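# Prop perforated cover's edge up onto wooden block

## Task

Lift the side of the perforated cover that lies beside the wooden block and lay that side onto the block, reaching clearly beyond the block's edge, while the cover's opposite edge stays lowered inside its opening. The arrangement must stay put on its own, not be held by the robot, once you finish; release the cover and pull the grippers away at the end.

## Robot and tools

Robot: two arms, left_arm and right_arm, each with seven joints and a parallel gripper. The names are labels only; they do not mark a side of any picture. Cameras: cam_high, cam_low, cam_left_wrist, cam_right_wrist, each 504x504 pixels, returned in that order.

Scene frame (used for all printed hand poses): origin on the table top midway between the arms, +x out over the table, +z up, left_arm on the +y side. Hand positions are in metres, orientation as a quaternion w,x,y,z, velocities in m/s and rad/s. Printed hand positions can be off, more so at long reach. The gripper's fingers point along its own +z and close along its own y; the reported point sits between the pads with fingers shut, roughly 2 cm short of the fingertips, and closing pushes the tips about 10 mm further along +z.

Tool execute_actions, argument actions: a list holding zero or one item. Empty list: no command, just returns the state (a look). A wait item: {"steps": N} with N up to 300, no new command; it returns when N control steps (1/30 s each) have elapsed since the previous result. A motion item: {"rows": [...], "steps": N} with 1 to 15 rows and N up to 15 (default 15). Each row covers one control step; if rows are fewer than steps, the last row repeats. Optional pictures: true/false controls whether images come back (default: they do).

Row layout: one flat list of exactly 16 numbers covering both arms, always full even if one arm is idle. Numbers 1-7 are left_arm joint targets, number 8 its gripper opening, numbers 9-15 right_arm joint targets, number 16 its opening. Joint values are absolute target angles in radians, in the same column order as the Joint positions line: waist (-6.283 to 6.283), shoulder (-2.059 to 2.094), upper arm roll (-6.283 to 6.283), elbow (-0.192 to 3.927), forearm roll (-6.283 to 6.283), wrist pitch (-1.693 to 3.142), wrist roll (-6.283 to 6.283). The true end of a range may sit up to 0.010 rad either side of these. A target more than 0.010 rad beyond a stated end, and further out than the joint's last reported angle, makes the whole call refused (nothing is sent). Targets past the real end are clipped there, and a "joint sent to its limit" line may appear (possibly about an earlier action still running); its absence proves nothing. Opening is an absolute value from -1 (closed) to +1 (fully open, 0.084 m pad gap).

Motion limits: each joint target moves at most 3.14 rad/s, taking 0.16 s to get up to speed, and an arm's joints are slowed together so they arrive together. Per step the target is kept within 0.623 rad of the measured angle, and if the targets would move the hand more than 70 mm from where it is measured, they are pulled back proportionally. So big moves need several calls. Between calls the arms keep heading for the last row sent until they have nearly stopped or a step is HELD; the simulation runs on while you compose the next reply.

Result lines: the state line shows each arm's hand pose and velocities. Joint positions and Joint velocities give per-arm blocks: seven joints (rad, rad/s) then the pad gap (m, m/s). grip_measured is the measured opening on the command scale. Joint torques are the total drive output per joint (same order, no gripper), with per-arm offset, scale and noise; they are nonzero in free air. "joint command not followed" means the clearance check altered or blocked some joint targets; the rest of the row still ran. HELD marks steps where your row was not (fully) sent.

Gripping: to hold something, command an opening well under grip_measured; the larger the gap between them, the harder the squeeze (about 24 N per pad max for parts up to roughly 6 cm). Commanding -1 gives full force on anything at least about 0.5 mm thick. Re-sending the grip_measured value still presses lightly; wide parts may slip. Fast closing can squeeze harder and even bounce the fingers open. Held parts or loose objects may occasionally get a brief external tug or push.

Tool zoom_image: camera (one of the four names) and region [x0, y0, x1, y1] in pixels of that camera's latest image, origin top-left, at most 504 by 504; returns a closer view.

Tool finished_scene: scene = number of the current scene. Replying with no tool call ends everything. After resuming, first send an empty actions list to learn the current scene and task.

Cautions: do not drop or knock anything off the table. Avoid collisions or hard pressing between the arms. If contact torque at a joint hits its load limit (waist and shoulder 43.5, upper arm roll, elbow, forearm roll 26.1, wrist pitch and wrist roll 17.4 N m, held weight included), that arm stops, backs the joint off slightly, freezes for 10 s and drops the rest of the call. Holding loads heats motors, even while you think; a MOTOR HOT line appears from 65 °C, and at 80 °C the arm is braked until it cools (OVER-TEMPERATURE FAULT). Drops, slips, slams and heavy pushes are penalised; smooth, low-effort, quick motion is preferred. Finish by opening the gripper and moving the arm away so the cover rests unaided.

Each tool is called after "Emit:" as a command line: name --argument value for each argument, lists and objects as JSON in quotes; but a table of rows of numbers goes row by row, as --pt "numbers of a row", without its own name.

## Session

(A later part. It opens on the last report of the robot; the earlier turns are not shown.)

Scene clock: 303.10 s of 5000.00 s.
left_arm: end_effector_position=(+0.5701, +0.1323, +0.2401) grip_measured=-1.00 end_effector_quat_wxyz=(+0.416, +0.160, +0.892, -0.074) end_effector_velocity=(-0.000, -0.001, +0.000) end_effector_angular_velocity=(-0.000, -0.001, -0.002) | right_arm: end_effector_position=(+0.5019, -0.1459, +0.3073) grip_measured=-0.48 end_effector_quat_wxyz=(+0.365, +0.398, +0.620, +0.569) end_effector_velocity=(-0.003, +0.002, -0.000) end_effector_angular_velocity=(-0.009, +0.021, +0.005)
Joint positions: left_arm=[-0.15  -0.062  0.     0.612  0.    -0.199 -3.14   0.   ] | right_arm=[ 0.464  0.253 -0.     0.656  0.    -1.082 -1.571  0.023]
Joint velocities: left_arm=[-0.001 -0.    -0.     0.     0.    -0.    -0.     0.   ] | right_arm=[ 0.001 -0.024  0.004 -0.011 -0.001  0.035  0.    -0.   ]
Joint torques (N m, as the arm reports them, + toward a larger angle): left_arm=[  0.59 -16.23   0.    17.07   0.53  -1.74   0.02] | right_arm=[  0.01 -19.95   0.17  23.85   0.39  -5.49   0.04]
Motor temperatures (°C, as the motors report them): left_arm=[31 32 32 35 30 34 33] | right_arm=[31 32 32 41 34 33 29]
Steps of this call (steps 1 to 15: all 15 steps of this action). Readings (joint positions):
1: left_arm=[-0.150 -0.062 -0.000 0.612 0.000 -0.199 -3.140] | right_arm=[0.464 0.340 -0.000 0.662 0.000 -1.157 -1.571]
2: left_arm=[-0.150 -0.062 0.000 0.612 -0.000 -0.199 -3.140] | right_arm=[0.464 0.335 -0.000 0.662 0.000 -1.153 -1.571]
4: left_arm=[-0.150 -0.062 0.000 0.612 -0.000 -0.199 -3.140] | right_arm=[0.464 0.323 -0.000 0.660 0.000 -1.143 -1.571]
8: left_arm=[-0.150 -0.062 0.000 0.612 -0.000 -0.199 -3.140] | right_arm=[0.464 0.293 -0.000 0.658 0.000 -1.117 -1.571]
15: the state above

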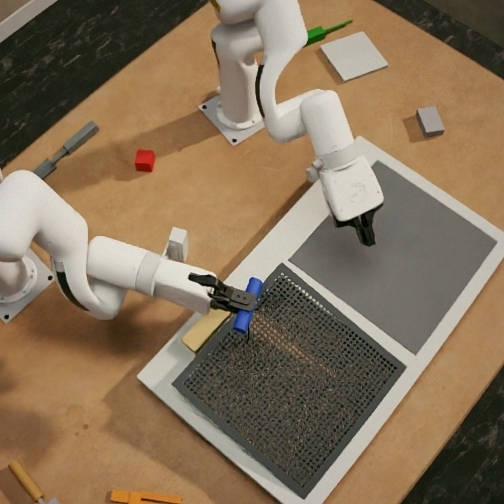

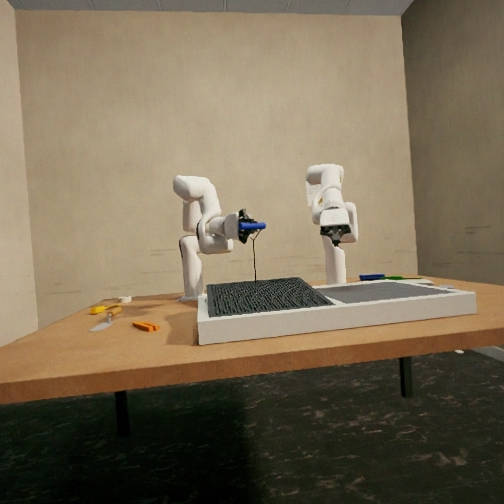

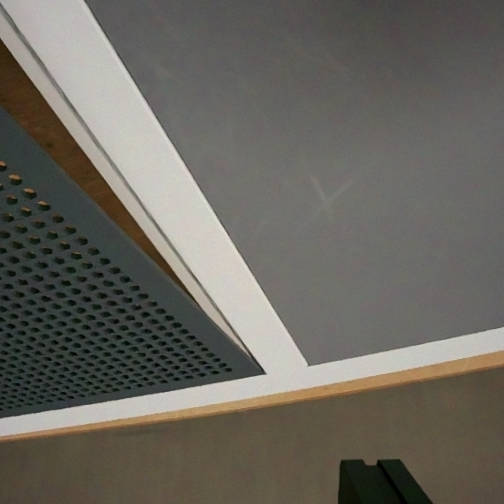

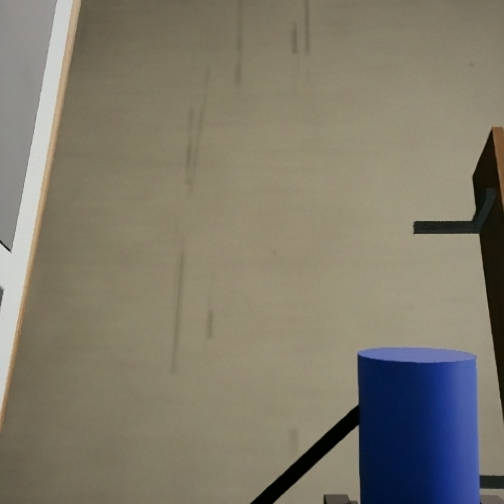

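Emit:
execute_actions --actions '[{"rows":[[-0.15,-0.062,0,0.612,0,-0.199,-3.14,-1,0.466,0.2446,0,0.6458,0,-1.0824,-1.571,-1],[-0.15,-0.062,0,0.612,0,-0.199,-3.14,-1,0.468,0.2375,0,0.6364,0,-1.0846,-1.571,-1],[-0.15,-0.062,0,0.612,0,-0.199,-3.14,-1,0.470,0.2303,0,0.627,0,-1.0869,-1.571,-1],[-0.15,-0.062,0,0.612,0,-0.199,-3.14,-1,0.472,0.2232,0,0.6175,0,-1.0892,-1.571,-1],[-0.15,-0.062,0,0.612,0,-0.199,-3.14,-1,0.474,0.216,0,0.6081,0,-1.0914,-1.571,-1],[-0.15,-0.062,0,0.612,0,-0.199,-3.14,-1,0.476,0.2089,0,0.5987,0,-1.0937,-1.571,-1],[-0.15,-0.062,0,0.612,0,-0.199,-3.14,-1,0.478,0.2017,0,0.5893,0,-1.096,-1.571,-1],[-0.15,-0.062,0,0.612,0,-0.199,-3.14,-1,0.480,0.1946,0,0.5798,0,-1.0982,-1.571,-1],[-0.15,-0.062,0,0.612,0,-0.199,-3.14,-1,0.482,0.1874,0,0.5704,0,-1.1005,-1.571,-1],[-0.15,-0.062,0,0.612,0,-0.199,-3.14,-1,0.484,0.1803,0,0.561,0,-1.1028,-1.571,-1],[-0.15,-0.062,0,0.612,0,-0.199,-3.14,-1,0.486,0.1731,0,0.5516,0,-1.105,-1.571,-1],[-0.15,-0.062,0,0.612,0,-0.199,-3.14,-1,0.488,0.166,0,0.5422,0,-1.1073,-1.571,-1],[-0.15,-0.062,0,0.612,0,-0.199,-3.14,-1,0.490,0.1588,0,0.5327,0,-1.1096,-1.571,-1],[-0.15,-0.062,0,0.612,0,-0.199,-3.14,-1,0.492,0.1517,0,0.5233,0,-1.1118,-1.571,-1],[-0.15,-0.062,0,0.612,0,-0.199,-3.14,-1,0.4943,0.1445,0,0.5139,0,-1.1141,-1.571,-1]],"steps":15}]' --pictures false

Emit:
execute_actions --actions '[{"steps":12}]'

Emit:
zoom_image --camera "cam_high" --region '[130,240,430,504]'

Scene clock: 325.17 s of 5000.00 s.
left_arm: end_effector_position=(+0.5701, +0.1323, +0.2401) grip_measured=-1.00 end_effector_quat_wxyz=(+0.416, +0.160, +0.892, -0.074) end_effector_velocity=(+0.000, +0.000, -0.000) end_effector_angular_velocity=(-0.000, +0.000, +0.000) | right_arm: end_effector_position=(+0.4674, -0.1466, +0.3109) grip_measured=-0.48 end_effector_quat_wxyz=(+0.358, +0.391, +0.625, +0.573) end_effector_velocity=(-0.086, -0.007, +0.005) end_effector_angular_velocity=(-0.004, +0.006, +0.056)
Joint positions: left_arm=[-0.15  -0.062 -0.     0.612 -0.    -0.199 -3.14   0.   ] | right_arm=[ 0.488  0.166  0.     0.543 -0.    -1.107 -1.571  0.023]
Joint velocities: left_arm=[ 0.     0.    -0.     0.    -0.     0.001 -0.     0.   ] | right_arm=[ 0.059 -0.212 -0.003 -0.286  0.001 -0.066 -0.001 -0.   ]
Joint torques (N m, as the arm reports them, + toward a larger angle): left_arm=[ -0.29 -16.29   0.27  17.17   0.08  -1.75  -0.43] | right_arm=[ -0.25 -19.16   0.12  24.64   0.44  -5.84   0.  ]
Motor temperatures (°C, as the motors report them): left_arm=[31 32 32 36 30 34 33] | right_arm=[31 32 32 44 34 34 29]
Steps of this call (steps 1 to 15: the robot went on to your last target; steps 16 to 90: nothing new was sent; then 18.57 s passed at rest; steps 91 to 105: all 15 steps of this action). Readings (joint positions):
91: left_arm=[-0.150 -0.062 0.000 0.612 0.000 -0.199 -3.140] | right_arm=[0.464 0.252 -0.000 0.655 0.000 -1.080 -1.571]
92: left_arm=[-0.150 -0.062 -0.000 0.612 0.000 -0.199 -3.140] | right_arm=[0.464 0.250 -0.000 0.653 0.000 -1.081 -1.571]
94: left_arm=[-0.150 -0.062 0.000 0.612 0.000 -0.199 -3.140] | right_arm=[0.466 0.242 -0.001 0.643 0.000 -1.083 -1.571]
98: left_arm=[-0.150 -0.062 0.000 0.612 0.000 -0.199 -3.140] | right_arm=[0.474 0.216 -0.000 0.608 0.000 -1.091 -1.571]
105: the state above

Scene clock: 325.57 s of 5000.00 s.
left_arm: end_effector_position=(+0.5701, +0.1323, +0.2401) grip_measured=-1.00 end_effector_quat_wxyz=(+0.416, +0.160, +0.892, -0.074) end_effector_velocity=(-0.000, -0.001, -0.000) end_effector_angular_velocity=(+0.000, -0.000, -0.002) | right_arm: end_effector_position=(+0.4587, -0.1471, +0.3118) grip_measured=-0.48 end_effector_quat_wxyz=(+0.356, +0.389, +0.627, +0.574) end_effector_velocity=(-0.001, +0.000, -0.000) end_effector_angular_velocity=(-0.001, +0.000, +0.002)
Joint positions: left_arm=[-0.15  -0.062 -0.     0.612 -0.    -0.199 -3.14   0.   ] | right_arm=[ 0.494  0.145  0.     0.514 -0.    -1.114 -1.571  0.023]
Joint velocities: left_arm=[-0.002  0.001  0.    -0.     0.001 -0.001  0.     0.   ] | right_arm=[ 0.001 -0.001  0.    -0.002 -0.    -0.    -0.     0.   ]
Joint torques (N m, as the arm reports them, + toward a larger angle): left_arm=[ -0.21 -16.41   0.16  17.1    0.23  -1.91  -0.11] | right_arm=[ -0.51 -18.71  -0.36  24.75   0.6   -5.91  -0.14]
Motor temperatures (°C, as the motors report them): left_arm=[31 32 32 36 30 34 33] | right_arm=[31 32 32 44 34 34 29]
Steps of this call (steps 1 to 12: the robot went on to your last target). Readings (joint positions):
1: left_arm=[-0.150 -0.062 -0.000 0.612 0.000 -0.199 -3.140] | right_arm=[0.490 0.159 0.000 0.533 -0.000 -1.109 -1.571]
2: left_arm=[-0.150 -0.062 -0.000 0.612 -0.000 -0.199 -3.140] | right_arm=[0.492 0.153 0.000 0.525 -0.000 -1.111 -1.571]
4: left_arm=[-0.150 -0.062 0.000 0.612 -0.000 -0.199 -3.140] | right_arm=[0.494 0.147 0.000 0.517 -0.000 -1.113 -1.571]
8: left_arm=[-0.150 -0.062 0.000 0.612 -0.000 -0.199 -3.140] | right_arm=[0.494 0.145 0.000 0.514 -0.000 -1.114 -1.571]
12: the state above

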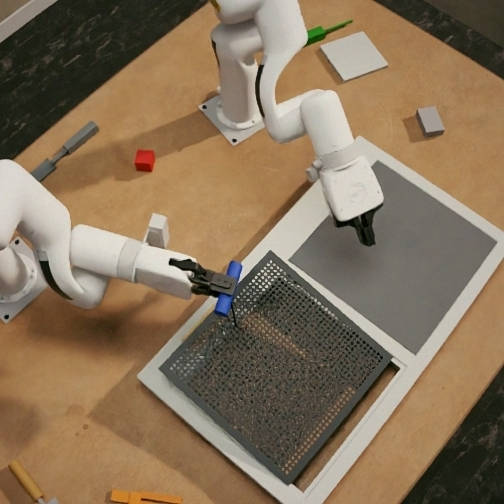

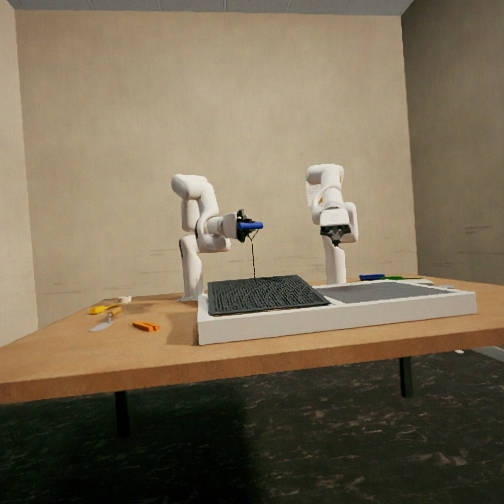

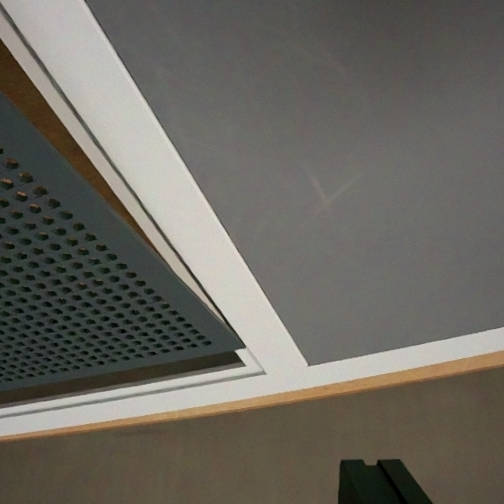

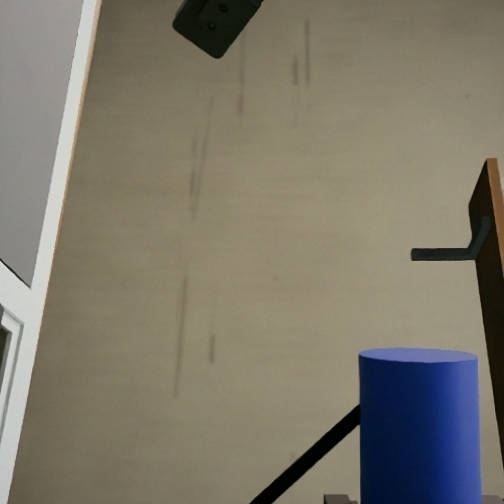

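Region (130, 240, 430, 504) of cam_high's 504x504 image, scaled by 1.680, with more detail than that image has; it fills the top 444 rows of this view, and the rest is white.

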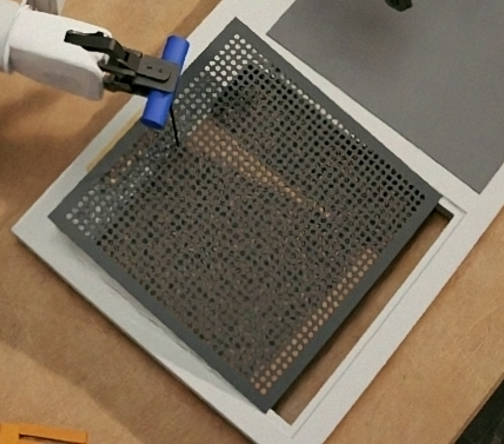

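Emit:
execute_actions --actions '[{"rows":[[-0.15,-0.062,0,0.612,0,-0.199,-3.14,-1,0.4943,0.150,0,0.5143,0,-1.1192,-1.571,-1],[-0.15,-0.062,0,0.612,0,-0.199,-3.14,-1,0.4943,0.1555,0,0.5147,0,-1.1243,-1.571,-1],[-0.15,-0.062,0,0.612,0,-0.199,-3.14,-1,0.4943,0.161,0,0.5151,0,-1.1294,-1.571,-1],[-0.15,-0.062,0,0.612,0,-0.199,-3.14,-1,0.4943,0.1665,0,0.5155,0,-1.1345,-1.571,-1],[-0.15,-0.062,0,0.612,0,-0.199,-3.14,-1,0.4943,0.171,0,0.5158,0,-1.1387,-1.571,-1],[-0.15,-0.062,0,0.612,0,-0.199,-3.14,-1,0.4943,0.175,0,0.5161,0,-1.1424,-1.571,-1],[-0.15,-0.062,0,0.612,0,-0.199,-3.14,-1,0.4943,0.179,0,0.5164,0,-1.1461,-1.571,-1],[-0.15,-0.062,0,0.612,0,-0.199,-3.14,-1,0.4943,0.183,0,0.5167,0,-1.1498,-1.571,-1],[-0.15,-0.062,0,0.612,0,-0.199,-3.14,-1,0.4943,0.187,0,0.517,0,-1.1535,-1.571,-1],[-0.15,-0.062,0,0.612,0,-0.199,-3.14,-1,0.4943,0.191,0,0.5173,0,-1.1572,-1.571,-1],[-0.15,-0.062,0,0.612,0,-0.199,-3.14,-1,0.4943,0.195,0,0.5176,0,-1.1609,-1.571,-1],[-0.15,-0.062,0,0.612,0,-0.199,-3.14,-1,0.4943,0.1985,0,0.5178,0,-1.1642,-1.571,-1]],"steps":15}]' --pictures false

Emit:
execute_actions --actions '[{"rows":[[-0.15,-0.062,0,0.612,0,-0.199,-3.14,-1,0.4943,0.202,0,0.5181,0,-1.1674,-1.571,-1],[-0.15,-0.062,0,0.612,0,-0.199,-3.14,-1,0.4943,0.2055,0,0.5183,0,-1.1707,-1.571,-1],[-0.15,-0.062,0,0.612,0,-0.199,-3.14,-1,0.4943,0.209,0,0.5186,0,-1.1739,-1.571,-1],[-0.15,-0.062,0,0.612,0,-0.199,-3.14,-1,0.4943,0.213,0,0.5189,0,-1.1776,-1.571,-1]],"steps":12}]' --pictures false

Emit:
execute_actions --actions '[{"rows":[[-0.15,-0.062,0,0.612,0,-0.199,-3.14,-1,0.4943,0.2165,0,0.5191,0,-1.1809,-1.571,-1],[-0.15,-0.062,0,0.612,0,-0.199,-3.14,-1,0.4943,0.220,0,0.5194,0,-1.1841,-1.571,-1],[-0.15,-0.062,0,0.612,0,-0.199,-3.14,-1,0.4943,0.224,0,0.5196,0,-1.1879,-1.571,-1]],"steps":12}]'

Scene clock: 353.43 s of 5000.00 s.
left_arm: end_effector_position=(+0.5701, +0.1323, +0.2401) grip_measured=-1.00 end_effector_quat_wxyz=(+0.416, +0.160, +0.892, -0.074) end_effector_velocity=(-0.000, -0.000, -0.000) end_effector_angular_velocity=(+0.001, +0.001, -0.001) | right_arm: end_effector_position=(+0.4588, -0.1471, +0.2971) grip_measured=-0.48 end_effector_quat_wxyz=(+0.356, +0.389, +0.627, +0.574) end_effector_velocity=(-0.000, -0.001, -0.016) end_effector_angular_velocity=(-0.004, +0.007, -0.002)
Joint positions: left_arm=[-0.15  -0.062  0.     0.612 -0.    -0.199 -3.14   0.   ] | right_arm=[ 0.494  0.196  0.     0.517 -0.    -1.161 -1.571  0.023]
Joint velocities: left_arm=[-0.001  0.     0.    -0.     0.     0.001  0.     0.   ] | right_arm=[-0.     0.048 -0.002 -0.    -0.    -0.04  -0.     0.   ]
Joint torques (N m, as the arm reports them, + toward a larger angle): left_arm=[ -0.2  -16.85   0.28  17.12   0.18  -1.78  -0.39] | right_arm=[ -0.72 -19.84  -0.6   24.48   0.72  -6.12  -0.18]
Motor temperatures (°C, as the motors report them): left_arm=[31 32 32 36 30 34 33] | right_arm=[31 32 32 45 34 35 29]
Steps of this call (steps 1 to 30: the robot went on to your last target; steps 31 to 90: nothing new was sent; then 24.37 s passed at rest; steps 91 to 105: all 15 steps of this action). Readings (joint positions):
91: left_arm=[-0.150 -0.062 -0.000 0.612 -0.000 -0.199 -3.140] | right_arm=[0.494 0.145 -0.000 0.514 0.000 -1.114 -1.571]
92: left_arm=[-0.150 -0.062 0.000 0.612 -0.000 -0.199 -3.140] | right_arm=[0.494 0.146 -0.000 0.514 0.000 -1.116 -1.571]
94: left_arm=[-0.150 -0.062 -0.000 0.612 0.000 -0.199 -3.140] | right_arm=[0.494 0.152 -0.000 0.515 -0.000 -1.122 -1.571]
98: left_arm=[-0.150 -0.062 0.000 0.612 0.000 -0.199 -3.140] | right_arm=[0.494 0.171 0.000 0.515 -0.000 -1.138 -1.571]
105: the state above

Scene clock: 353.83 s of 5000.00 s.
left_arm: end_effector_position=(+0.5701, +0.1323, +0.2401) grip_measured=-1.00 end_effector_quat_wxyz=(+0.416, +0.160, +0.892, -0.074) end_effector_velocity=(-0.000, -0.000, -0.001) end_effector_angular_velocity=(+0.000, +0.002, -0.000) | right_arm: end_effector_position=(+0.4588, -0.1471, +0.2929) grip_measured=-0.48 end_effector_quat_wxyz=(+0.356, +0.389, +0.627, +0.574) end_effector_velocity=(+0.000, +0.000, +0.002) end_effector_angular_velocity=(+0.003, -0.006, +0.000)
Joint positions: left_arm=[-0.15  -0.062  0.     0.612 -0.    -0.199 -3.14   0.   ] | right_arm=[ 0.494  0.213  0.     0.519 -0.    -1.177 -1.571  0.023]
Joint velocities: left_arm=[-0.001  0.001  0.    -0.    -0.     0.001 -0.     0.   ] | right_arm=[ 0.     0.     0.     0.003  0.001 -0.004 -0.    -0.   ]
Joint torques (N m, as the arm reports them, + toward a larger angle): left_arm=[ -0.95 -16.28   0.23  16.84   0.27  -1.88  -0.11] | right_arm=[ -0.68 -19.4   -0.65  23.68   0.7   -5.95  -0.13]
Motor temperatures (°C, as the motors report them): left_arm=[31 32 32 36 30 34 33] | right_arm=[31 32 32 45 34 35 29]
Steps of this call (steps 1 to 12: all 12 steps of this action). Readings (joint positions):
1: left_arm=[-0.150 -0.062 0.000 0.612 -0.000 -0.199 -3.140] | right_arm=[0.494 0.197 0.000 0.517 -0.000 -1.163 -1.571]
2: left_arm=[-0.150 -0.062 0.000 0.612 0.000 -0.199 -3.140] | right_arm=[0.494 0.199 0.000 0.518 -0.000 -1.164 -1.571]
4: left_arm=[-0.150 -0.062 -0.000 0.612 -0.000 -0.199 -3.140] | right_arm=[0.494 0.203 0.000 0.519 -0.000 -1.169 -1.571]
8: left_arm=[-0.150 -0.062 0.000 0.612 -0.000 -0.199 -3.140] | right_arm=[0.494 0.212 0.000 0.518 -0.000 -1.176 -1.571]
12: the state above

Scene clock: 354.23 s of 5000.00 s.
left_arm: end_effector_position=(+0.5701, +0.1323, +0.2401) grip_measured=-1.00 end_effector_quat_wxyz=(+0.416, +0.160, +0.892, -0.074) end_effector_velocity=(-0.000, -0.001, -0.001) end_effector_angular_velocity=(+0.000, +0.002, -0.001) | right_arm: end_effector_position=(+0.4588, -0.1471, +0.2904) grip_measured=-0.48 end_effector_quat_wxyz=(+0.357, +0.388, +0.626, +0.575) end_effector_velocity=(+0.000, -0.001, -0.001) end_effector_angular_velocity=(-0.000, +0.001, -0.001)
Joint positions: left_arm=[-0.15  -0.062 -0.     0.612 -0.    -0.199 -3.14   0.   ] | right_arm=[ 0.494  0.223  0.     0.52  -0.    -1.188 -1.571  0.023]
Joint velocities: left_arm=[-0.001  0.001 -0.     0.    -0.     0.001 -0.     0.   ] | right_arm=[-0.001  0.001 -0.    -0.001 -0.    -0.001  0.     0.   ]
Joint torques (N m, as the arm reports them, + toward a larger angle): left_arm=[ -0.17 -16.75   0.61  17.12  -0.09  -1.98  -0.08] | right_arm=[ -0.68 -18.37  -0.76  21.96   0.71  -5.2   -0.2 ]
Motor temperatures (°C, as the motors report them): left_arm=[31 32 32 36 30 34 33] | right_arm=[31 32 32 45 34 35 29]
Steps of this call (steps 1 to 12: all 12 steps of this action). Readings (joint positions):
1: left_arm=[-0.150 -0.062 0.000 0.612 -0.000 -0.199 -3.140] | right_arm=[0.494 0.213 0.000 0.519 -0.000 -1.178 -1.571]
2: left_arm=[-0.150 -0.062 0.000 0.612 0.000 -0.199 -3.140] | right_arm=[0.494 0.214 0.000 0.519 -0.000 -1.179 -1.571]
4: left_arm=[-0.150 -0.062 -0.000 0.612 -0.000 -0.199 -3.140] | right_arm=[0.494 0.218 -0.000 0.520 -0.000 -1.183 -1.571]
8: left_arm=[-0.150 -0.062 -0.000 0.612 0.000 -0.199 -3.140] | right_arm=[0.494 0.223 0.000 0.520 -0.000 -1.188 -1.571]
12: the state above

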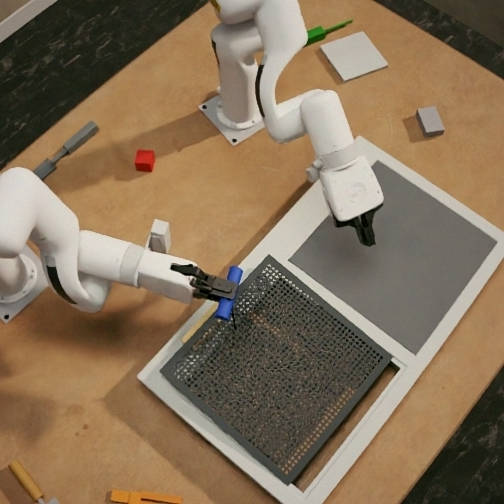

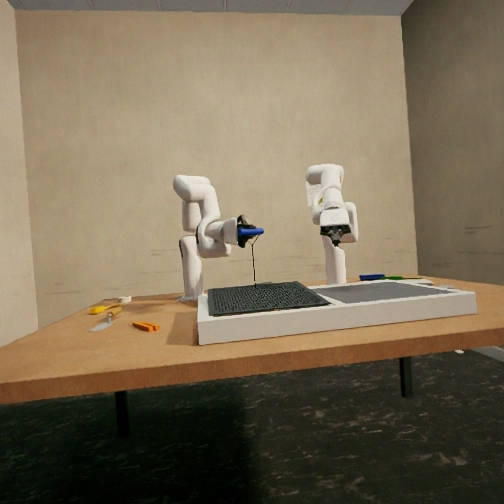

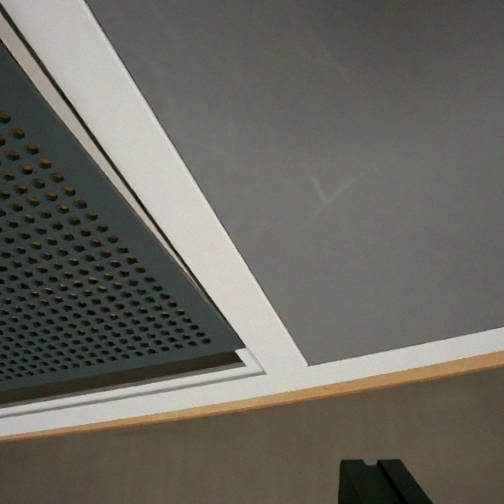

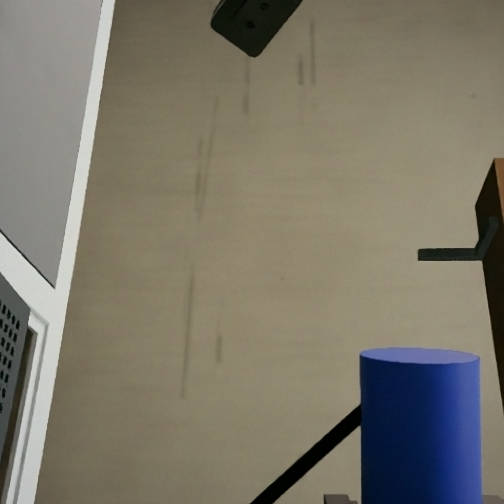

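Emit:
execute_actions --actions '[{"rows":[[-0.15,-0.062,0,0.612,0,-0.199,-3.14,-1,0.4943,0.231,0,0.5202,0,-1.1943,-1.571,-1],[-0.15,-0.062,0,0.612,0,-0.199,-3.14,-1,0.4943,0.238,0,0.5208,0,-1.2007,-1.571,-1]],"steps":12}]' --pictures false

Emit:
execute_actions --actions '[{"rows":[[-0.15,-0.062,0,0.612,0,-0.199,-3.14,-1,0.4933,0.2632,0,0.5287,0,-1.218,-1.571,-1]],"steps":12}]' --pictures false

Emit:
execute_actions --actions '[{"rows":[[-0.15,-0.062,0,0.612,0,-0.199,-3.14,-1,0.4187,0.2701,0,0.5246,0,-1.229,-1.3638,-1]],"steps":15}]' --pictures false

Emit:
execute_actions --actions '[{"rows":[[-0.15,-0.062,0,0.612,0,-0.199,-3.14,-1,0.3437,0.3024,0,0.5128,0,-1.2731,-1.1544,-1]],"steps":15}]' --pictures false

Scene clock: 383.53 s of 5000.00 s.
left_arm: end_effector_position=(+0.5701, +0.1323, +0.2401) grip_measured=-1.00 end_effector_quat_wxyz=(+0.416, +0.160, +0.892, -0.074) end_effector_velocity=(-0.000, -0.000, +0.000) end_effector_angular_velocity=(-0.000, -0.000, -0.001) | right_arm: end_effector_position=(+0.4587, -0.1472, +0.2864) grip_measured=-0.48 end_effector_quat_wxyz=(+0.357, +0.388, +0.626, +0.574) end_effector_velocity=(-0.001, +0.000, -0.004) end_effector_angular_velocity=(-0.003, +0.008, +0.000)
Joint positions: left_arm=[-0.15  -0.062  0.     0.612 -0.    -0.199 -3.14   0.   ] | right_arm=[ 0.494  0.238 -0.     0.521  0.    -1.201 -1.571  0.023]
Joint velocities: left_arm=[-0.001 -0.     0.    -0.    -0.    -0.     0.     0.   ] | right_arm=[-0.     0.004  0.001 -0.003  0.001  0.002  0.    -0.   ]
Joint torques (N m, as the arm reports them, + toward a larger angle): left_arm=[ -0.67 -16.19   0.26  17.51  -0.07  -1.77  -0.26] | right_arm=[ -0.79 -14.59  -0.65  15.29   0.77  -2.49   0.09]
Motor temperatures (°C, as the motors report them): left_arm=[31 32 32 36 30 34 33] | right_arm=[31 32 32 43 34 34 29]
Steps of this call (steps 1 to 15: the robot went on to your last target; steps 16 to 90: nothing new was sent; then 25.90 s passed at rest; steps 91 to 102: all 12 steps of this action). Readings (joint positions):
91: left_arm=[-0.150 -0.062 -0.000 0.612 -0.000 -0.199 -3.140] | right_arm=[0.494 0.224 -0.000 0.520 0.000 -1.188 -1.571]
92: left_arm=[-0.150 -0.062 0.000 0.612 0.000 -0.199 -3.140] | right_arm=[0.494 0.225 -0.000 0.520 0.000 -1.190 -1.571]
94: left_arm=[-0.150 -0.062 0.000 0.612 -0.000 -0.199 -3.140] | right_arm=[0.494 0.232 -0.000 0.522 0.000 -1.197 -1.571]
98: left_arm=[-0.150 -0.062 0.000 0.612 0.000 -0.199 -3.140] | right_arm=[0.494 0.237 -0.000 0.522 0.000 -1.201 -1.571]
102: the state above

Scene clock: 383.93 s of 5000.00 s.
left_arm: end_effector_position=(+0.5701, +0.1323, +0.2401) grip_measured=-1.00 end_effector_quat_wxyz=(+0.416, +0.160, +0.892, -0.074) end_effector_velocity=(+0.000, +0.000, +0.000) end_effector_angular_velocity=(+0.000, -0.000, +0.000) | right_arm: end_effector_position=(+0.4601, -0.1470, +0.2798) grip_measured=-0.48 end_effector_quat_wxyz=(+0.356, +0.389, +0.626, +0.574) end_effector_velocity=(+0.001, -0.001, +0.001) end_effector_angular_velocity=(+0.001, -0.003, -0.002)
Joint positions: left_arm=[-0.15  -0.062  0.     0.612 -0.    -0.199 -3.14   0.   ] | right_arm=[ 0.493  0.263  0.     0.529 -0.    -1.218 -1.571  0.023]
Joint velocities: left_arm=[ 0. -0.  0.  0.  0.  0. -0.  0.] | right_arm=[-0.001 -0.    -0.001  0.001 -0.    -0.002 -0.    -0.   ]
Joint torques (N m, as the arm reports them, + toward a larger angle): left_arm=[ -0.59 -16.92   0.71  17.39   0.17  -1.98  -0.27] | right_arm=[ -0.76 -14.84  -0.84  15.57   0.92  -2.63  -0.11]
Motor temperatures (°C, as the motors report them): left_arm=[31 32 32 36 30 34 33] | right_arm=[31 32 32 43 34 34 29]
Steps of this call (steps 1 to 12: all 12 steps of this action). Readings (joint positions):
1: left_arm=[-0.150 -0.062 0.000 0.612 0.000 -0.199 -3.140] | right_arm=[0.494 0.238 -0.000 0.521 0.000 -1.201 -1.571]
2: left_arm=[-0.150 -0.062 0.000 0.612 0.000 -0.199 -3.140] | right_arm=[0.494 0.241 -0.000 0.523 -0.000 -1.205 -1.571]
4: left_arm=[-0.150 -0.062 -0.000 0.612 0.000 -0.199 -3.140] | right_arm=[0.494 0.255 0.000 0.527 -0.000 -1.212 -1.571]
8: left_arm=[-0.150 -0.062 0.000 0.612 -0.000 -0.199 -3.140] | right_arm=[0.493 0.263 0.000 0.528 -0.000 -1.217 -1.571]
12: the state above

Scene clock: 384.43 s of 5000.00 s.
left_arm: end_effector_position=(+0.5701, +0.1323, +0.2401) grip_measured=-1.00 end_effector_quat_wxyz=(+0.416, +0.160, +0.892, -0.074) end_effector_velocity=(+0.000, +0.000, +0.000) end_effector_angular_velocity=(-0.001, -0.001, +0.000) | right_arm: end_effector_position=(+0.4753, -0.1845, +0.2772) grip_measured=-0.48 end_effector_quat_wxyz=(+0.318, +0.473, +0.566, +0.596) end_effector_velocity=(+0.000, -0.001, -0.000) end_effector_angular_velocity=(+0.003, +0.002, -0.002)
Joint positions: left_arm=[-0.15  -0.062 -0.     0.612  0.    -0.199 -3.14   0.   ] | right_arm=[ 0.419  0.27   0.     0.525 -0.    -1.229 -1.364  0.023]
Joint velocities: left_arm=[ 0.    -0.    -0.     0.    -0.001 -0.     0.     0.   ] | right_arm=[-0.     0.    -0.002 -0.    -0.     0.     0.004 -0.   ]
Joint torques (N m, as the arm reports them, + toward a larger angle): left_arm=[ -0.08 -16.21   0.31  17.17   0.03  -1.69  -0.19] | right_arm=[ -1.25 -14.68  -1.38  15.3    0.96  -2.58  -0.24]
Motor temperatures (°C, as the motors report them): left_arm=[31 32 32 36 30 34 33] | right_arm=[31 32 32 43 34 34 29]
Steps of this call (steps 1 to 15: all 15 steps of this action). Readings (joint positions):
1: left_arm=[-0.150 -0.062 0.000 0.612 -0.000 -0.199 -3.140] | right_arm=[0.493 0.263 0.000 0.529 -0.000 -1.218 -1.571]
2: left_arm=[-0.150 -0.062 0.000 0.612 -0.000 -0.199 -3.140] | right_arm=[0.491 0.263 0.001 0.528 -0.000 -1.218 -1.564]
4: left_arm=[-0.150 -0.062 0.000 0.612 0.000 -0.199 -3.140] | right_arm=[0.472 0.265 0.003 0.528 -0.001 -1.222 -1.505]
8: left_arm=[-0.150 -0.062 0.000 0.612 -0.000 -0.199 -3.140] | right_arm=[0.422 0.270 -0.002 0.525 0.000 -1.228 -1.380]
15: the state above

Scene clock: 384.93 s of 5000.00 s.
left_arm: end_effector_position=(+0.5701, +0.1323, +0.2401) grip_measured=-1.00 end_effector_quat_wxyz=(+0.416, +0.160, +0.892, -0.074) end_effector_velocity=(+0.000, -0.000, +0.000) end_effector_angular_velocity=(-0.001, -0.001, +0.000) | right_arm: end_effector_position=(+0.4842, -0.2246, +0.2661) grip_measured=-0.47 end_effector_quat_wxyz=(+0.277, +0.548, +0.493, +0.616) end_effector_velocity=(+0.000, -0.002, -0.000) end_effector_angular_velocity=(+0.004, +0.001, -0.004)
Joint positions: left_arm=[-0.15  -0.062  0.     0.612  0.    -0.199 -3.14   0.   ] | right_arm=[ 0.344  0.302  0.     0.513 -0.    -1.273 -1.155  0.023]
Joint velocities: left_arm=[ 0.     0.    -0.     0.    -0.    -0.001 -0.     0.   ] | right_arm=[-0.002  0.001 -0.002 -0.     0.    -0.001  0.004  0.   ]
Joint torques (N m, as the arm reports them, + toward a larger angle): left_arm=[ -1.01 -16.13   0.23  17.25   0.31  -1.85  -0.08] | right_arm=[ -1.57 -14.83  -1.94  14.37   1.15  -2.37  -0.46]
Motor temperatures (°C, as the motors report them): left_arm=[31 32 32 36 30 34 33] | right_arm=[31 32 32 42 34 34 29]
Steps of this call (steps 1 to 15: all 15 steps of this action). Readings (joint positions):
1: left_arm=[-0.150 -0.062 -0.000 0.612 0.000 -0.199 -3.140] | right_arm=[0.419 0.270 0.000 0.525 -0.000 -1.229 -1.364]
2: left_arm=[-0.150 -0.062 0.000 0.612 -0.000 -0.199 -3.140] | right_arm=[0.417 0.271 0.001 0.524 -0.000 -1.231 -1.357]
4: left_arm=[-0.150 -0.062 0.000 0.612 -0.000 -0.199 -3.140] | right_arm=[0.398 0.279 0.002 0.522 -0.000 -1.243 -1.298]
8: left_arm=[-0.150 -0.062 -0.000 0.612 0.000 -0.199 -3.140] | right_arm=[0.348 0.301 -0.002 0.513 0.000 -1.270 -1.171]
15: the state above

Emit:
execute_actions --actions '[{"rows":[[-0.3,-0.062,0,0.612,0,-0.199,-3.14,-1,0.2763,0.3481,0,0.4955,0,-1.3361,-0.945,-1]],"steps":15}]' --pictures false

Emit:
execute_actions --actions '[{"rows":[[-0.56,-0.062,0,0.612,0,-0.199,-3.14,-1,0.2763,0.3481,0,0.4955,0,-1.3361,-0.945,-1]],"steps":15}]'

Scene clock: 394.13 s of 5000.00 s.
left_arm: end_effector_position=(+0.5366, +0.0586, +0.2400) grip_measured=-1.00 end_effector_quat_wxyz=(+0.410, +0.225, +0.878, -0.104) end_effector_velocity=(-0.004, -0.009, +0.001) end_effector_angular_velocity=(+0.001, -0.002, -0.019) | right_arm: end_effector_position=(+0.4862, -0.2623, +0.2510) grip_measured=-0.48 end_effector_quat_wxyz=(+0.233, +0.611, +0.413, +0.634) end_effector_velocity=(-0.000, -0.001, -0.000) end_effector_angular_velocity=(+0.005, +0.002, -0.002)
Joint positions: left_arm=[-0.299 -0.062  0.001  0.612 -0.    -0.199 -3.14   0.   ] | right_arm=[ 0.276  0.348 -0.     0.496  0.    -1.336 -0.946  0.023]
Joint velocities: left_arm=[-0.006 -0.    -0.011  0.001  0.002 -0.    -0.     0.   ] | right_arm=[-0.001  0.    -0.    -0.001  0.001 -0.001  0.005 -0.   ]
Joint torques (N m, as the arm reports them, + toward a larger angle): left_arm=[ -1.02 -16.44  -0.1   17.23   0.4   -1.63  -0.1 ] | right_arm=[ -1.3  -14.64  -1.24  13.22   1.07  -2.37  -0.26]
Motor temperatures (°C, as the motors report them): left_arm=[31 32 32 36 30 34 33] | right_arm=[31 32 32 42 34 34 29]
Steps of this call (steps 1 to 15: the robot went on to your last target; steps 16 to 90: nothing new was sent; then 5.70 s passed at rest; steps 91 to 105: all 15 steps of this action). Readings (joint positions):
91: left_arm=[-0.150 -0.062 0.000 0.612 -0.000 -0.199 -3.140] | right_arm=[0.344 0.302 0.000 0.513 -0.000 -1.273 -1.154]
92: left_arm=[-0.155 -0.062 0.002 0.612 -0.000 -0.199 -3.140] | right_arm=[0.342 0.304 0.000 0.513 -0.000 -1.275 -1.147]
94: left_arm=[-0.204 -0.062 0.007 0.612 -0.001 -0.199 -3.140] | right_arm=[0.324 0.315 0.002 0.509 -0.000 -1.293 -1.089]
98: left_arm=[-0.296 -0.062 -0.008 0.612 0.001 -0.199 -3.140] | right_arm=[0.279 0.346 -0.003 0.495 0.001 -1.331 -0.962]
105: the state above

Scene clock: 394.63 s of 5000.00 s.
left_arm: end_effector_position=(+0.4523, -0.0569, +0.2400) grip_measured=-1.00 end_effector_quat_wxyz=(+0.393, +0.337, +0.841, -0.157) end_effector_velocity=(+0.019, +0.019, -0.000) end_effector_angular_velocity=(-0.005, +0.005, +0.053) | right_arm: end_effector_position=(+0.4862, -0.2624, +0.2509) grip_measured=-0.48 end_effector_quat_wxyz=(+0.233, +0.611, +0.412, +0.634) end_effector_velocity=(+0.000, -0.000, -0.000) end_effector_angular_velocity=(-0.000, +0.001, +0.000)
Joint positions: left_arm=[-0.558 -0.062  0.     0.612 -0.    -0.199 -3.14   0.   ] | right_arm=[ 0.276  0.348 -0.     0.496  0.    -1.336 -0.945  0.023]
Joint velocities: left_arm=[ 0.002  0.001  0.045  0.001 -0.008  0.     0.     0.   ] | right_arm=[-0.001  0.    -0.     0.    -0.001  0.001  0.    -0.   ]
Joint torques (N m, as the arm reports them, + toward a larger angle): left_arm=[ -1.24 -17.09  -0.16  17.16   0.02  -1.66  -0.1 ] | right_arm=[ -0.93 -14.66  -1.19  12.98   1.01  -2.32  -0.19]
Motor temperatures (°C, as the motors report them): left_arm=[31 32 32 36 30 34 33] | right_arm=[31 32 32 42 34 34 29]
Steps of this call (steps 1 to 15: all 15 steps of this action). Readings (joint positions):
1: left_arm=[-0.299 -0.062 0.001 0.612 -0.000 -0.199 -3.140] | right_arm=[0.276 0.348 -0.000 0.496 0.000 -1.336 -0.946]
2: left_arm=[-0.305 -0.062 0.002 0.612 -0.000 -0.199 -3.140] | right_arm=[0.276 0.348 -0.000 0.496 0.000 -1.336 -0.945]
4: left_arm=[-0.353 -0.062 0.008 0.612 -0.001 -0.199 -3.140] | right_arm=[0.276 0.348 -0.000 0.496 0.000 -1.336 -0.945]
8: left_arm=[-0.478 -0.062 -0.002 0.612 0.000 -0.199 -3.140] | right_arm=[0.276 0.348 -0.000 0.496 0.000 -1.336 -0.945]
15: the state above

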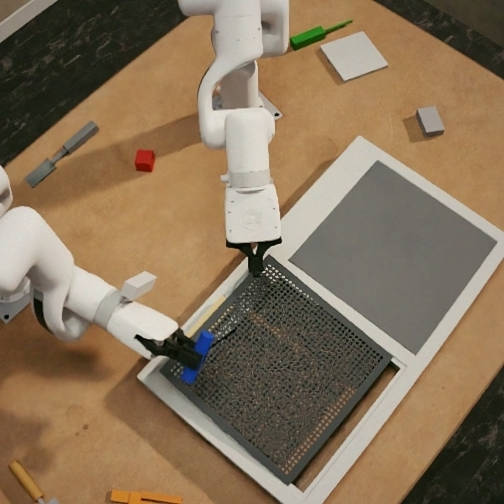

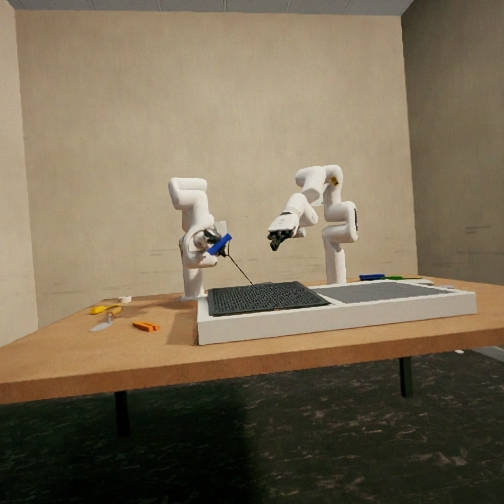

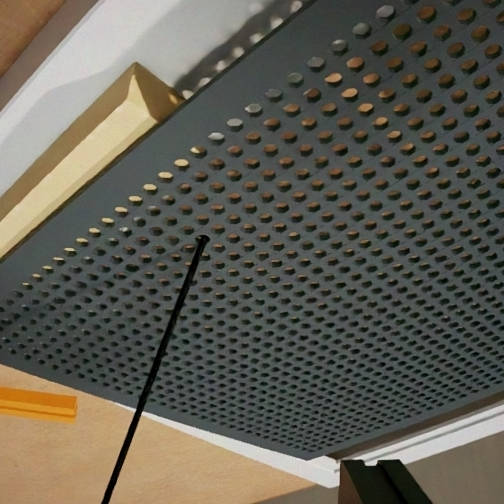

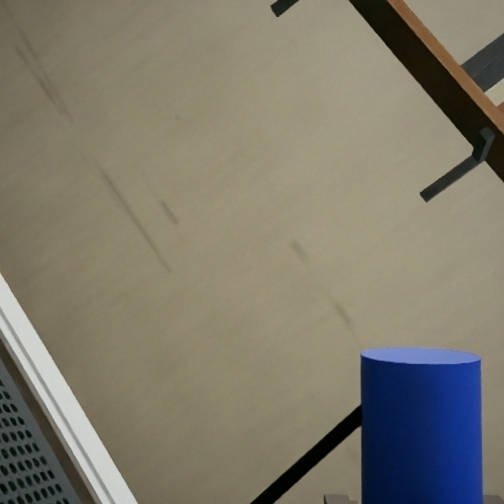

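Emit:
execute_actions --actions '[{"rows":[[-0.56,-0.062,0,0.612,0,-0.199,-3.14,-1,0.2329,0.398,0,0.4879,0,-1.3936,-0.8053,-1]],"steps":15}]'

Emit:
zoom_image --camera "cam_left_wrist" --region '[165,200,245,280]'

Scene clock: 410.00 s of 5000.00 s.
left_arm: end_effector_position=(+0.4516, -0.0578, +0.2401) grip_measured=-1.00 end_effector_quat_wxyz=(+0.393, +0.338, +0.841, -0.157) end_effector_velocity=(+0.000, +0.000, +0.000) end_effector_angular_velocity=(-0.000, -0.001, +0.000) | right_arm: end_effector_position=(+0.4847, -0.2858, +0.2357) grip_measured=-0.48 end_effector_quat_wxyz=(+0.201, +0.647, +0.356, +0.644) end_effector_velocity=(+0.001, -0.002, +0.001) end_effector_angular_velocity=(+0.003, -0.005, -0.005)
Joint positions: left_arm=[-0.56  -0.062  0.     0.612  0.    -0.199 -3.14   0.   ] | right_arm=[ 0.233  0.398  0.     0.487 -0.    -1.393 -0.806  0.023]
Joint velocities: left_arm=[ 0.001 -0.    -0.     0.     0.    -0.     0.     0.   ] | right_arm=[-0.     0.    -0.003  0.002  0.001 -0.004  0.003  0.   ]
Joint torques (N m, as the arm reports them, + toward a larger angle): left_arm=[ -0.69 -16.27   0.27  17.08   0.27  -1.86  -0.36] | right_arm=[ -1.75 -16.91  -2.13  14.43   1.47  -3.74   0.32]
Motor temperatures (°C, as the motors report them): left_arm=[31 32 32 36 30 34 33] | right_arm=[31 32 32 41 34 33 29]
Steps of this call (steps 1 to 15: the robot went on to your last target; steps 16 to 90: nothing new was sent; then 11.87 s passed at rest; steps 91 to 105: all 15 steps of this action). Readings (joint positions):
91: left_arm=[-0.560 -0.062 0.000 0.612 -0.000 -0.199 -3.140] | right_arm=[0.276 0.348 0.000 0.495 -0.000 -1.336 -0.945]
92: left_arm=[-0.560 -0.062 -0.000 0.612 -0.000 -0.199 -3.140] | right_arm=[0.275 0.350 0.000 0.495 -0.000 -1.339 -0.938]
94: left_arm=[-0.560 -0.062 -0.000 0.612 0.000 -0.199 -3.140] | right_arm=[0.259 0.368 0.002 0.493 -0.000 -1.360 -0.886]
98: left_arm=[-0.560 -0.062 0.000 0.612 0.000 -0.199 -3.140] | right_arm=[0.235 0.398 -0.000 0.486 -0.000 -1.389 -0.813]
105: the state above

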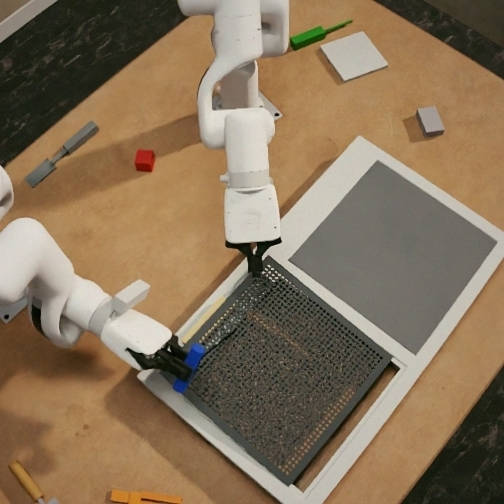

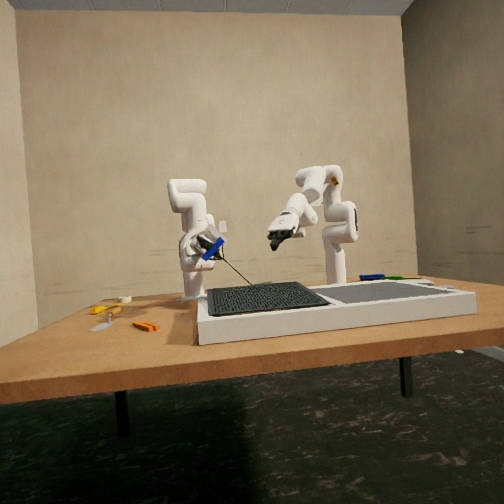

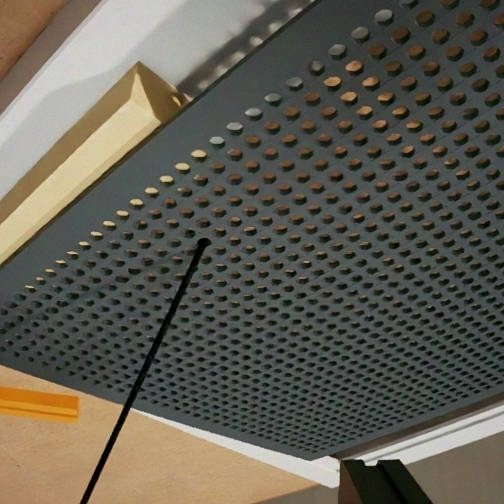

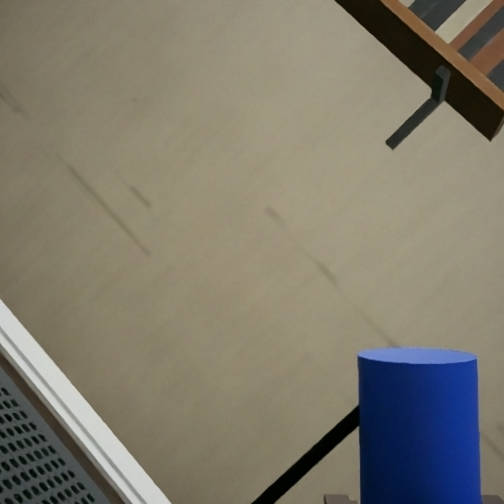

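Region (165, 200, 245, 280) of cam_left_wrist's 504x504 image, scaled by 6.300, with more detail than that image has.

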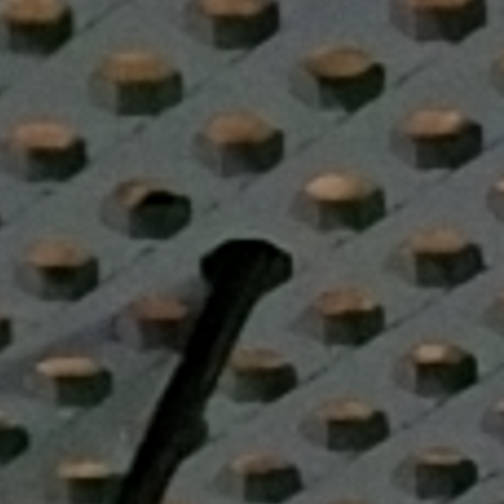

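Emit:
execute_actions --actions '[{"rows":[[-0.56,-0.062,0,0.612,0,-0.199,-3.14,-1,0.2008,0.4638,0,0.4877,0,-1.4596,-0.683,-1]],"steps":15}]'

Emit:
zoom_image --camera "cam_left_wrist" --region '[165,200,245,280]'

Scene clock: 430.80 s of 5000.00 s.
left_arm: end_effector_position=(+0.4516, -0.0578, +0.2401) grip_measured=-1.00 end_effector_quat_wxyz=(+0.393, +0.338, +0.841, -0.157) end_effector_velocity=(-0.000, -0.001, +0.000) end_effector_angular_velocity=(-0.000, -0.001, -0.001) | right_arm: end_effector_position=(+0.4820, -0.3039, +0.2192) grip_measured=-0.48 end_effector_quat_wxyz=(+0.173, +0.671, +0.304, +0.653) end_effector_velocity=(-0.001, -0.000, -0.001) end_effector_angular_velocity=(+0.002, +0.002, +0.000)
Joint positions: left_arm=[-0.56  -0.062  0.     0.612  0.    -0.199 -3.14   0.   ] | right_arm=[ 0.201  0.463 -0.     0.488  0.    -1.46  -0.683  0.023]
Joint velocities: left_arm=[-0.001  0.     0.     0.001  0.001 -0.     0.     0.   ] | right_arm=[-0.     0.002 -0.    -0.001 -0.001 -0.002  0.002 -0.   ]
Joint torques (N m, as the arm reports them, + toward a larger angle): left_arm=[ -0.97 -16.87   0.24  16.95   0.25  -1.96   0.09] | right_arm=[ -1.59 -16.6   -1.7   12.33   1.28  -3.43   0.39]
Motor temperatures (°C, as the motors report them): left_arm=[31 32 32 36 30 34 33] | right_arm=[31 32 32 41 34 34 29]
Steps of this call (steps 1 to 15: the robot went on to your last target; steps 16 to 90: nothing new was sent; then 17.30 s passed at rest; steps 91 to 105: all 15 steps of this action). Readings (joint positions):
91: left_arm=[-0.560 -0.062 0.000 0.612 0.000 -0.199 -3.140] | right_arm=[0.233 0.398 0.000 0.488 -0.000 -1.394 -0.805]
92: left_arm=[-0.560 -0.062 -0.000 0.612 0.000 -0.199 -3.140] | right_arm=[0.231 0.401 0.000 0.488 -0.000 -1.398 -0.798]
94: left_arm=[-0.560 -0.062 -0.000 0.612 -0.000 -0.199 -3.140] | right_arm=[0.219 0.426 0.001 0.490 -0.000 -1.425 -0.749]
98: left_arm=[-0.560 -0.062 -0.000 0.612 -0.000 -0.199 -3.140] | right_arm=[0.201 0.462 -0.001 0.488 0.000 -1.457 -0.689]
105: the state above

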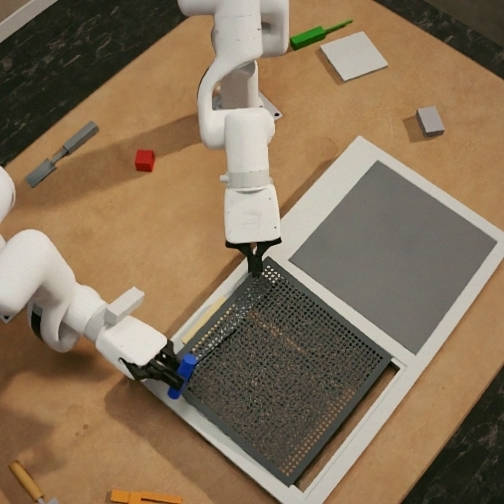

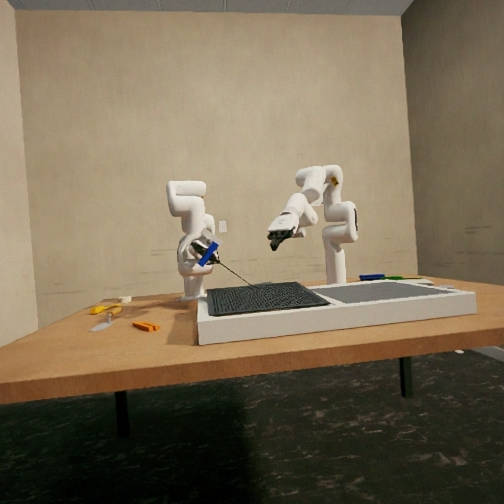

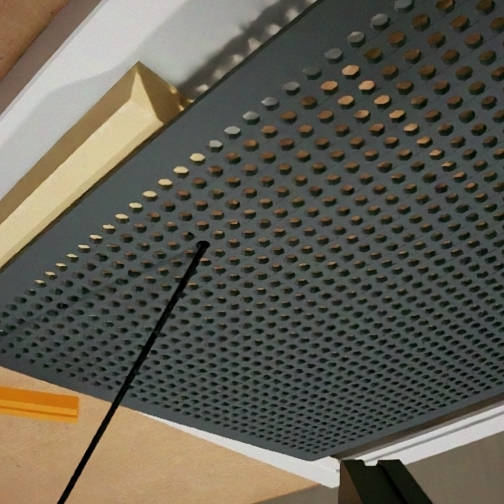

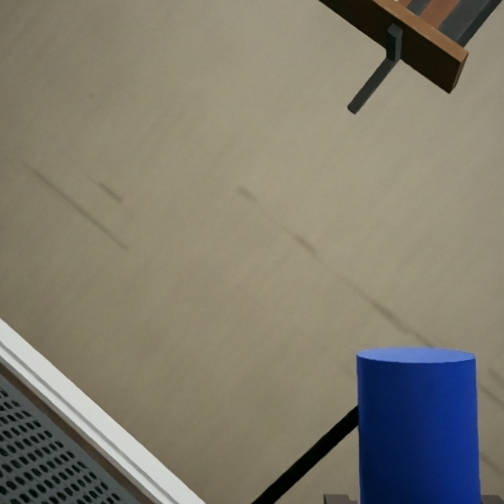

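Region (165, 200, 245, 280) of cam_left_wrist's 504x504 image, scaled by 6.300, with more detail than that image has.

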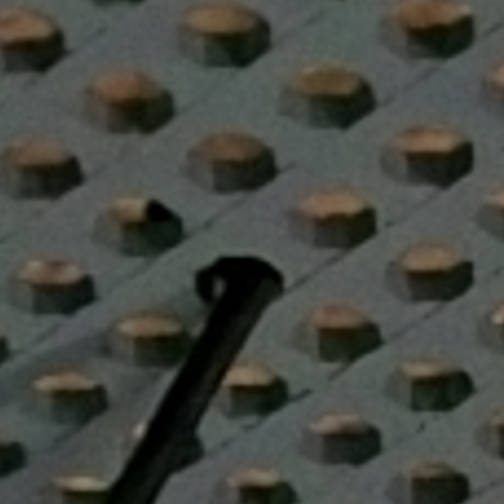

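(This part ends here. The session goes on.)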